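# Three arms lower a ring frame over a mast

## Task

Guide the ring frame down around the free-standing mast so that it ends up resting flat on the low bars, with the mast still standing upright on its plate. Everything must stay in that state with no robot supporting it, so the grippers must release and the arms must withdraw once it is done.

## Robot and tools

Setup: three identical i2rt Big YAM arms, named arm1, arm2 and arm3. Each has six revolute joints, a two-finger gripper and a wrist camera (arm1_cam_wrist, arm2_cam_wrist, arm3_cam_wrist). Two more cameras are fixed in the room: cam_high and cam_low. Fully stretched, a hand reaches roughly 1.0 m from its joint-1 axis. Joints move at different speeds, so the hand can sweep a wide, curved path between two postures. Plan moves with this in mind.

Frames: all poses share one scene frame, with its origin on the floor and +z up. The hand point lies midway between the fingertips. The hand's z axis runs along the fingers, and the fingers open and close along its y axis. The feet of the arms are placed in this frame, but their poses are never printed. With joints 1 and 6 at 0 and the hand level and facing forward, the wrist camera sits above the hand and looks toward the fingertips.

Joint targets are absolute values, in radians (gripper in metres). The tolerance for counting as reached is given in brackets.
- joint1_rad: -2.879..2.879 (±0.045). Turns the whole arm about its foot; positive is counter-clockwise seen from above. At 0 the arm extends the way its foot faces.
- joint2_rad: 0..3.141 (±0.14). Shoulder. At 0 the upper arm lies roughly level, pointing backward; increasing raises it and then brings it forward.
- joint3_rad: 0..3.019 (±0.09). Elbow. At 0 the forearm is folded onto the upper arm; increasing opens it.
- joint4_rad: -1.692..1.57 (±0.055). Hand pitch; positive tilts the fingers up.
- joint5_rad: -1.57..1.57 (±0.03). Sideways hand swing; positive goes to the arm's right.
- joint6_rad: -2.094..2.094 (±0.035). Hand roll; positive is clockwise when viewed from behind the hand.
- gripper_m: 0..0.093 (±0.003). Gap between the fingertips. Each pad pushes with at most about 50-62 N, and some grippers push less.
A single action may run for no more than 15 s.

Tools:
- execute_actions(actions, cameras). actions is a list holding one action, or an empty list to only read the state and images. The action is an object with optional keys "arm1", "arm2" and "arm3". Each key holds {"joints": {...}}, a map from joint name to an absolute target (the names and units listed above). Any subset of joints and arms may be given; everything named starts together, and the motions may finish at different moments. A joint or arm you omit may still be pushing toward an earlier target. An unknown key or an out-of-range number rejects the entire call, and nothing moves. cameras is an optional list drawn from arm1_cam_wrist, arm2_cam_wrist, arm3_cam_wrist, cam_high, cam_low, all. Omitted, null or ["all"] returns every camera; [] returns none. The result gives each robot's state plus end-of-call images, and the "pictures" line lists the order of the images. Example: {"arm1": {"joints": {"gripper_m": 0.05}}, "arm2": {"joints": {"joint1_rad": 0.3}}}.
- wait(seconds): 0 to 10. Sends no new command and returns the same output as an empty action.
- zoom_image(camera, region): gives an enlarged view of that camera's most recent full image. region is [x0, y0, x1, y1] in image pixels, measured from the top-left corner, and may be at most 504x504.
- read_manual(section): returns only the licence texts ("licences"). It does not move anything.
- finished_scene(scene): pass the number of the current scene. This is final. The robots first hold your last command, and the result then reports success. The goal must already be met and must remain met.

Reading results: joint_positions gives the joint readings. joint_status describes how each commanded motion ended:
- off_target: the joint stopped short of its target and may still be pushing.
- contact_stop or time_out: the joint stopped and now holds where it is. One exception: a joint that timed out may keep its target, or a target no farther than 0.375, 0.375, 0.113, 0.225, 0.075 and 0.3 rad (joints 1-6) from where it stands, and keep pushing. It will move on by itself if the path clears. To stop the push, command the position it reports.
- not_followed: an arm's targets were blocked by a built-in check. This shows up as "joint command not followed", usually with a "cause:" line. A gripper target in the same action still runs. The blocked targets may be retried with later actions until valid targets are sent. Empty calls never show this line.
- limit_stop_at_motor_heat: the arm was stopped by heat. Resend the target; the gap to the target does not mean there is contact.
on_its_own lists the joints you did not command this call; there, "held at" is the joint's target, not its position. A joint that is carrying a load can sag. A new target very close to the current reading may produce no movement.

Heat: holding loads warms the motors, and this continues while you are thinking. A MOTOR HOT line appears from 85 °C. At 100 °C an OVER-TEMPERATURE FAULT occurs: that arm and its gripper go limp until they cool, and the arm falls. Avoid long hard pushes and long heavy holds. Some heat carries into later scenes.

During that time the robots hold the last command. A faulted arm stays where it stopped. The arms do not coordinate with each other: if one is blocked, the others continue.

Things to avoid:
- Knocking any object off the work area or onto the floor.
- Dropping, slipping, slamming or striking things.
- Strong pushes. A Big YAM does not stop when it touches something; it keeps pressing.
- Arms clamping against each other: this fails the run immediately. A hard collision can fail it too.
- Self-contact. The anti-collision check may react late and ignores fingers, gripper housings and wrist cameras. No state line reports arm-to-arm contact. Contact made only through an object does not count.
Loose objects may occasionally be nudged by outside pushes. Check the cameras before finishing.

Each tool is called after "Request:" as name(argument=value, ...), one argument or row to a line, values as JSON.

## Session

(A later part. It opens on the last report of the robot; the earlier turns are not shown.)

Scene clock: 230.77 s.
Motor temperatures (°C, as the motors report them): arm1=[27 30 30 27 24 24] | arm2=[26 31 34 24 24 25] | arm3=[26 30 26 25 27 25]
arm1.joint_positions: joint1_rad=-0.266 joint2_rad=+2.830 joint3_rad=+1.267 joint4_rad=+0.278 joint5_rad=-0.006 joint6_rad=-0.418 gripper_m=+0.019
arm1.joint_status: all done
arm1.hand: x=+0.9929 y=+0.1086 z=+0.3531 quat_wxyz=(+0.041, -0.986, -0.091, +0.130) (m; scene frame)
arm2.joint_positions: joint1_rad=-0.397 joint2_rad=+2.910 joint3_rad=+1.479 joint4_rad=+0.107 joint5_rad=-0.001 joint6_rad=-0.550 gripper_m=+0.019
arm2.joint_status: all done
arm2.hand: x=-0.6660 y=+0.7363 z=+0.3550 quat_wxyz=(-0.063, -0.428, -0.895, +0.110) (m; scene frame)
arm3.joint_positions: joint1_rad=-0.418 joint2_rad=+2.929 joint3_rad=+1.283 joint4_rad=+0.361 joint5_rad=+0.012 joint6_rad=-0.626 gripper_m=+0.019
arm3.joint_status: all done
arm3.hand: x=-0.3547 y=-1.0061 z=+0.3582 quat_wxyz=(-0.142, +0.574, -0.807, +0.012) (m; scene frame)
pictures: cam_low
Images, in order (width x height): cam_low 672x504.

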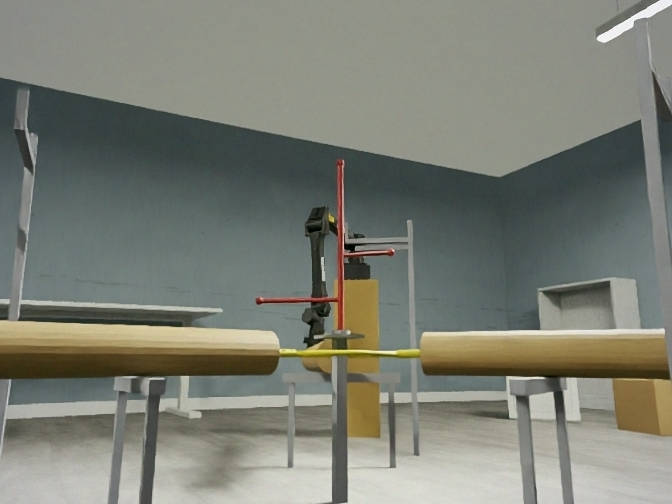

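Request:
execute_actions(
  actions=[
    {"arm1":{"joints":{"gripper_m":0.09,"joint3_rad":1.26,"joint4_rad":0.27}},"arm2":{"joints":{"gripper_m":0.09,"joint3_rad":1.475,"joint4_rad":0.1}},"arm3":{"joints":{"gripper_m":0.09,"joint3_rad":1.275,"joint4_rad":0.355}}},
  ],
  cameras=[],
)

Request:
execute_actions(
  actions=[
    {"arm1":{"joints":{"joint2_rad":2.3,"joint3_rad":0.8,"joint4_rad":0.05}},"arm2":{"joints":{"joint2_rad":2.4,"joint3_rad":1.0,"joint4_rad":-0.05}},"arm3":{"joints":{"joint2_rad":2.35,"joint3_rad":0.78,"joint4_rad":0.15}}},
  ],
  cameras=["cam_low","cam_high"],
)

Scene clock: 237.60 s.
Motor temperatures (°C, as the motors report them): arm1=[27 31 30 27 24 24] | arm2=[26 31 33 24 24 25] | arm3=[26 30 26 25 27 25]
arm1.joint_positions: joint1_rad=-0.266 joint2_rad=+2.830 joint3_rad=+1.266 joint4_rad=+0.278 joint5_rad=-0.002 joint6_rad=-0.410 gripper_m=+0.090
arm1.joint_status: all done
arm1.hand: x=+0.9938 y=+0.1090 z=+0.3530 quat_wxyz=(+0.042, -0.987, -0.087, +0.129) (m; scene frame)
arm2.joint_positions: joint1_rad=-0.397 joint2_rad=+2.910 joint3_rad=+1.478 joint4_rad=+0.106 joint5_rad=-0.001 joint6_rad=-0.550 gripper_m=+0.090
arm2.joint_status: all done
arm2.hand: x=-0.6661 y=+0.7369 z=+0.3549 quat_wxyz=(-0.063, -0.428, -0.895, +0.110) (m; scene frame)
arm3.joint_positions: joint1_rad=-0.418 joint2_rad=+2.929 joint3_rad=+1.283 joint4_rad=+0.360 joint5_rad=+0.003 joint6_rad=-0.608 gripper_m=+0.090
arm3.joint_status: all done
arm3.hand: x=-0.3556 y=-1.0050 z=+0.3581 quat_wxyz=(-0.142, +0.567, -0.812, +0.007) (m; scene frame)
pictures: none
No camera images: the call's "cameras" was empty. Leave "cameras" out to get every camera's image.

Scene clock: 238.93 s.
Motor temperatures (°C, as the motors report them): arm1=[27 31 30 27 24 24] | arm2=[26 31 33 24 24 25] | arm3=[26 30 26 25 27 25]
arm1.joint_positions: joint1_rad=-0.266 joint2_rad=+2.300 joint3_rad=+0.804 joint4_rad=+0.056 joint5_rad=-0.002 joint6_rad=-0.410 gripper_m=+0.090
arm1.joint_status: all done
arm1.hand: x=+1.0783 y=+0.0888 z=+0.5332 quat_wxyz=(+0.018, -0.994, -0.088, +0.056) (m; scene frame)
arm2.joint_positions: joint1_rad=-0.397 joint2_rad=+2.395 joint3_rad=+1.004 joint4_rad=-0.041 joint5_rad=-0.001 joint6_rad=-0.550 gripper_m=+0.090
arm2.joint_status: all done
arm2.hand: x=-0.6725 y=+0.8085 z=+0.5380 quat_wxyz=(-0.034, -0.431, -0.899, +0.065) (m; scene frame)
arm3.joint_positions: joint1_rad=-0.418 joint2_rad=+2.345 joint3_rad=+0.787 joint4_rad=+0.156 joint5_rad=+0.003 joint6_rad=-0.607 gripper_m=+0.090
arm3.joint_status: all done
arm3.hand: x=-0.4106 y=-1.0408 z=+0.5604 quat_wxyz=(-0.084, +0.570, -0.817, +0.007) (m; scene frame)
pictures: cam_high, cam_low
Images, in order (width x height): cam_high 672x504, cam_low 672x504.

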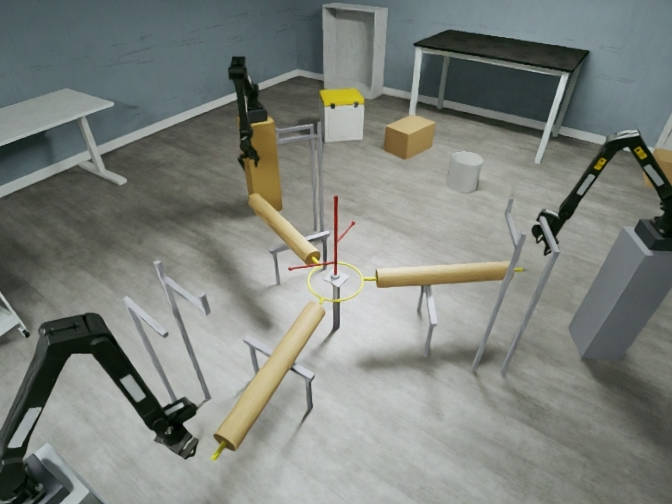

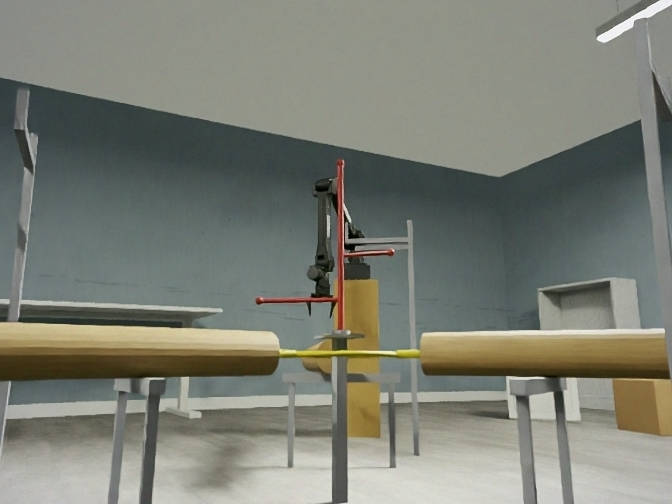

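Request:
finished_scene(
  scene=1,
)

The scene is finished: the task was done.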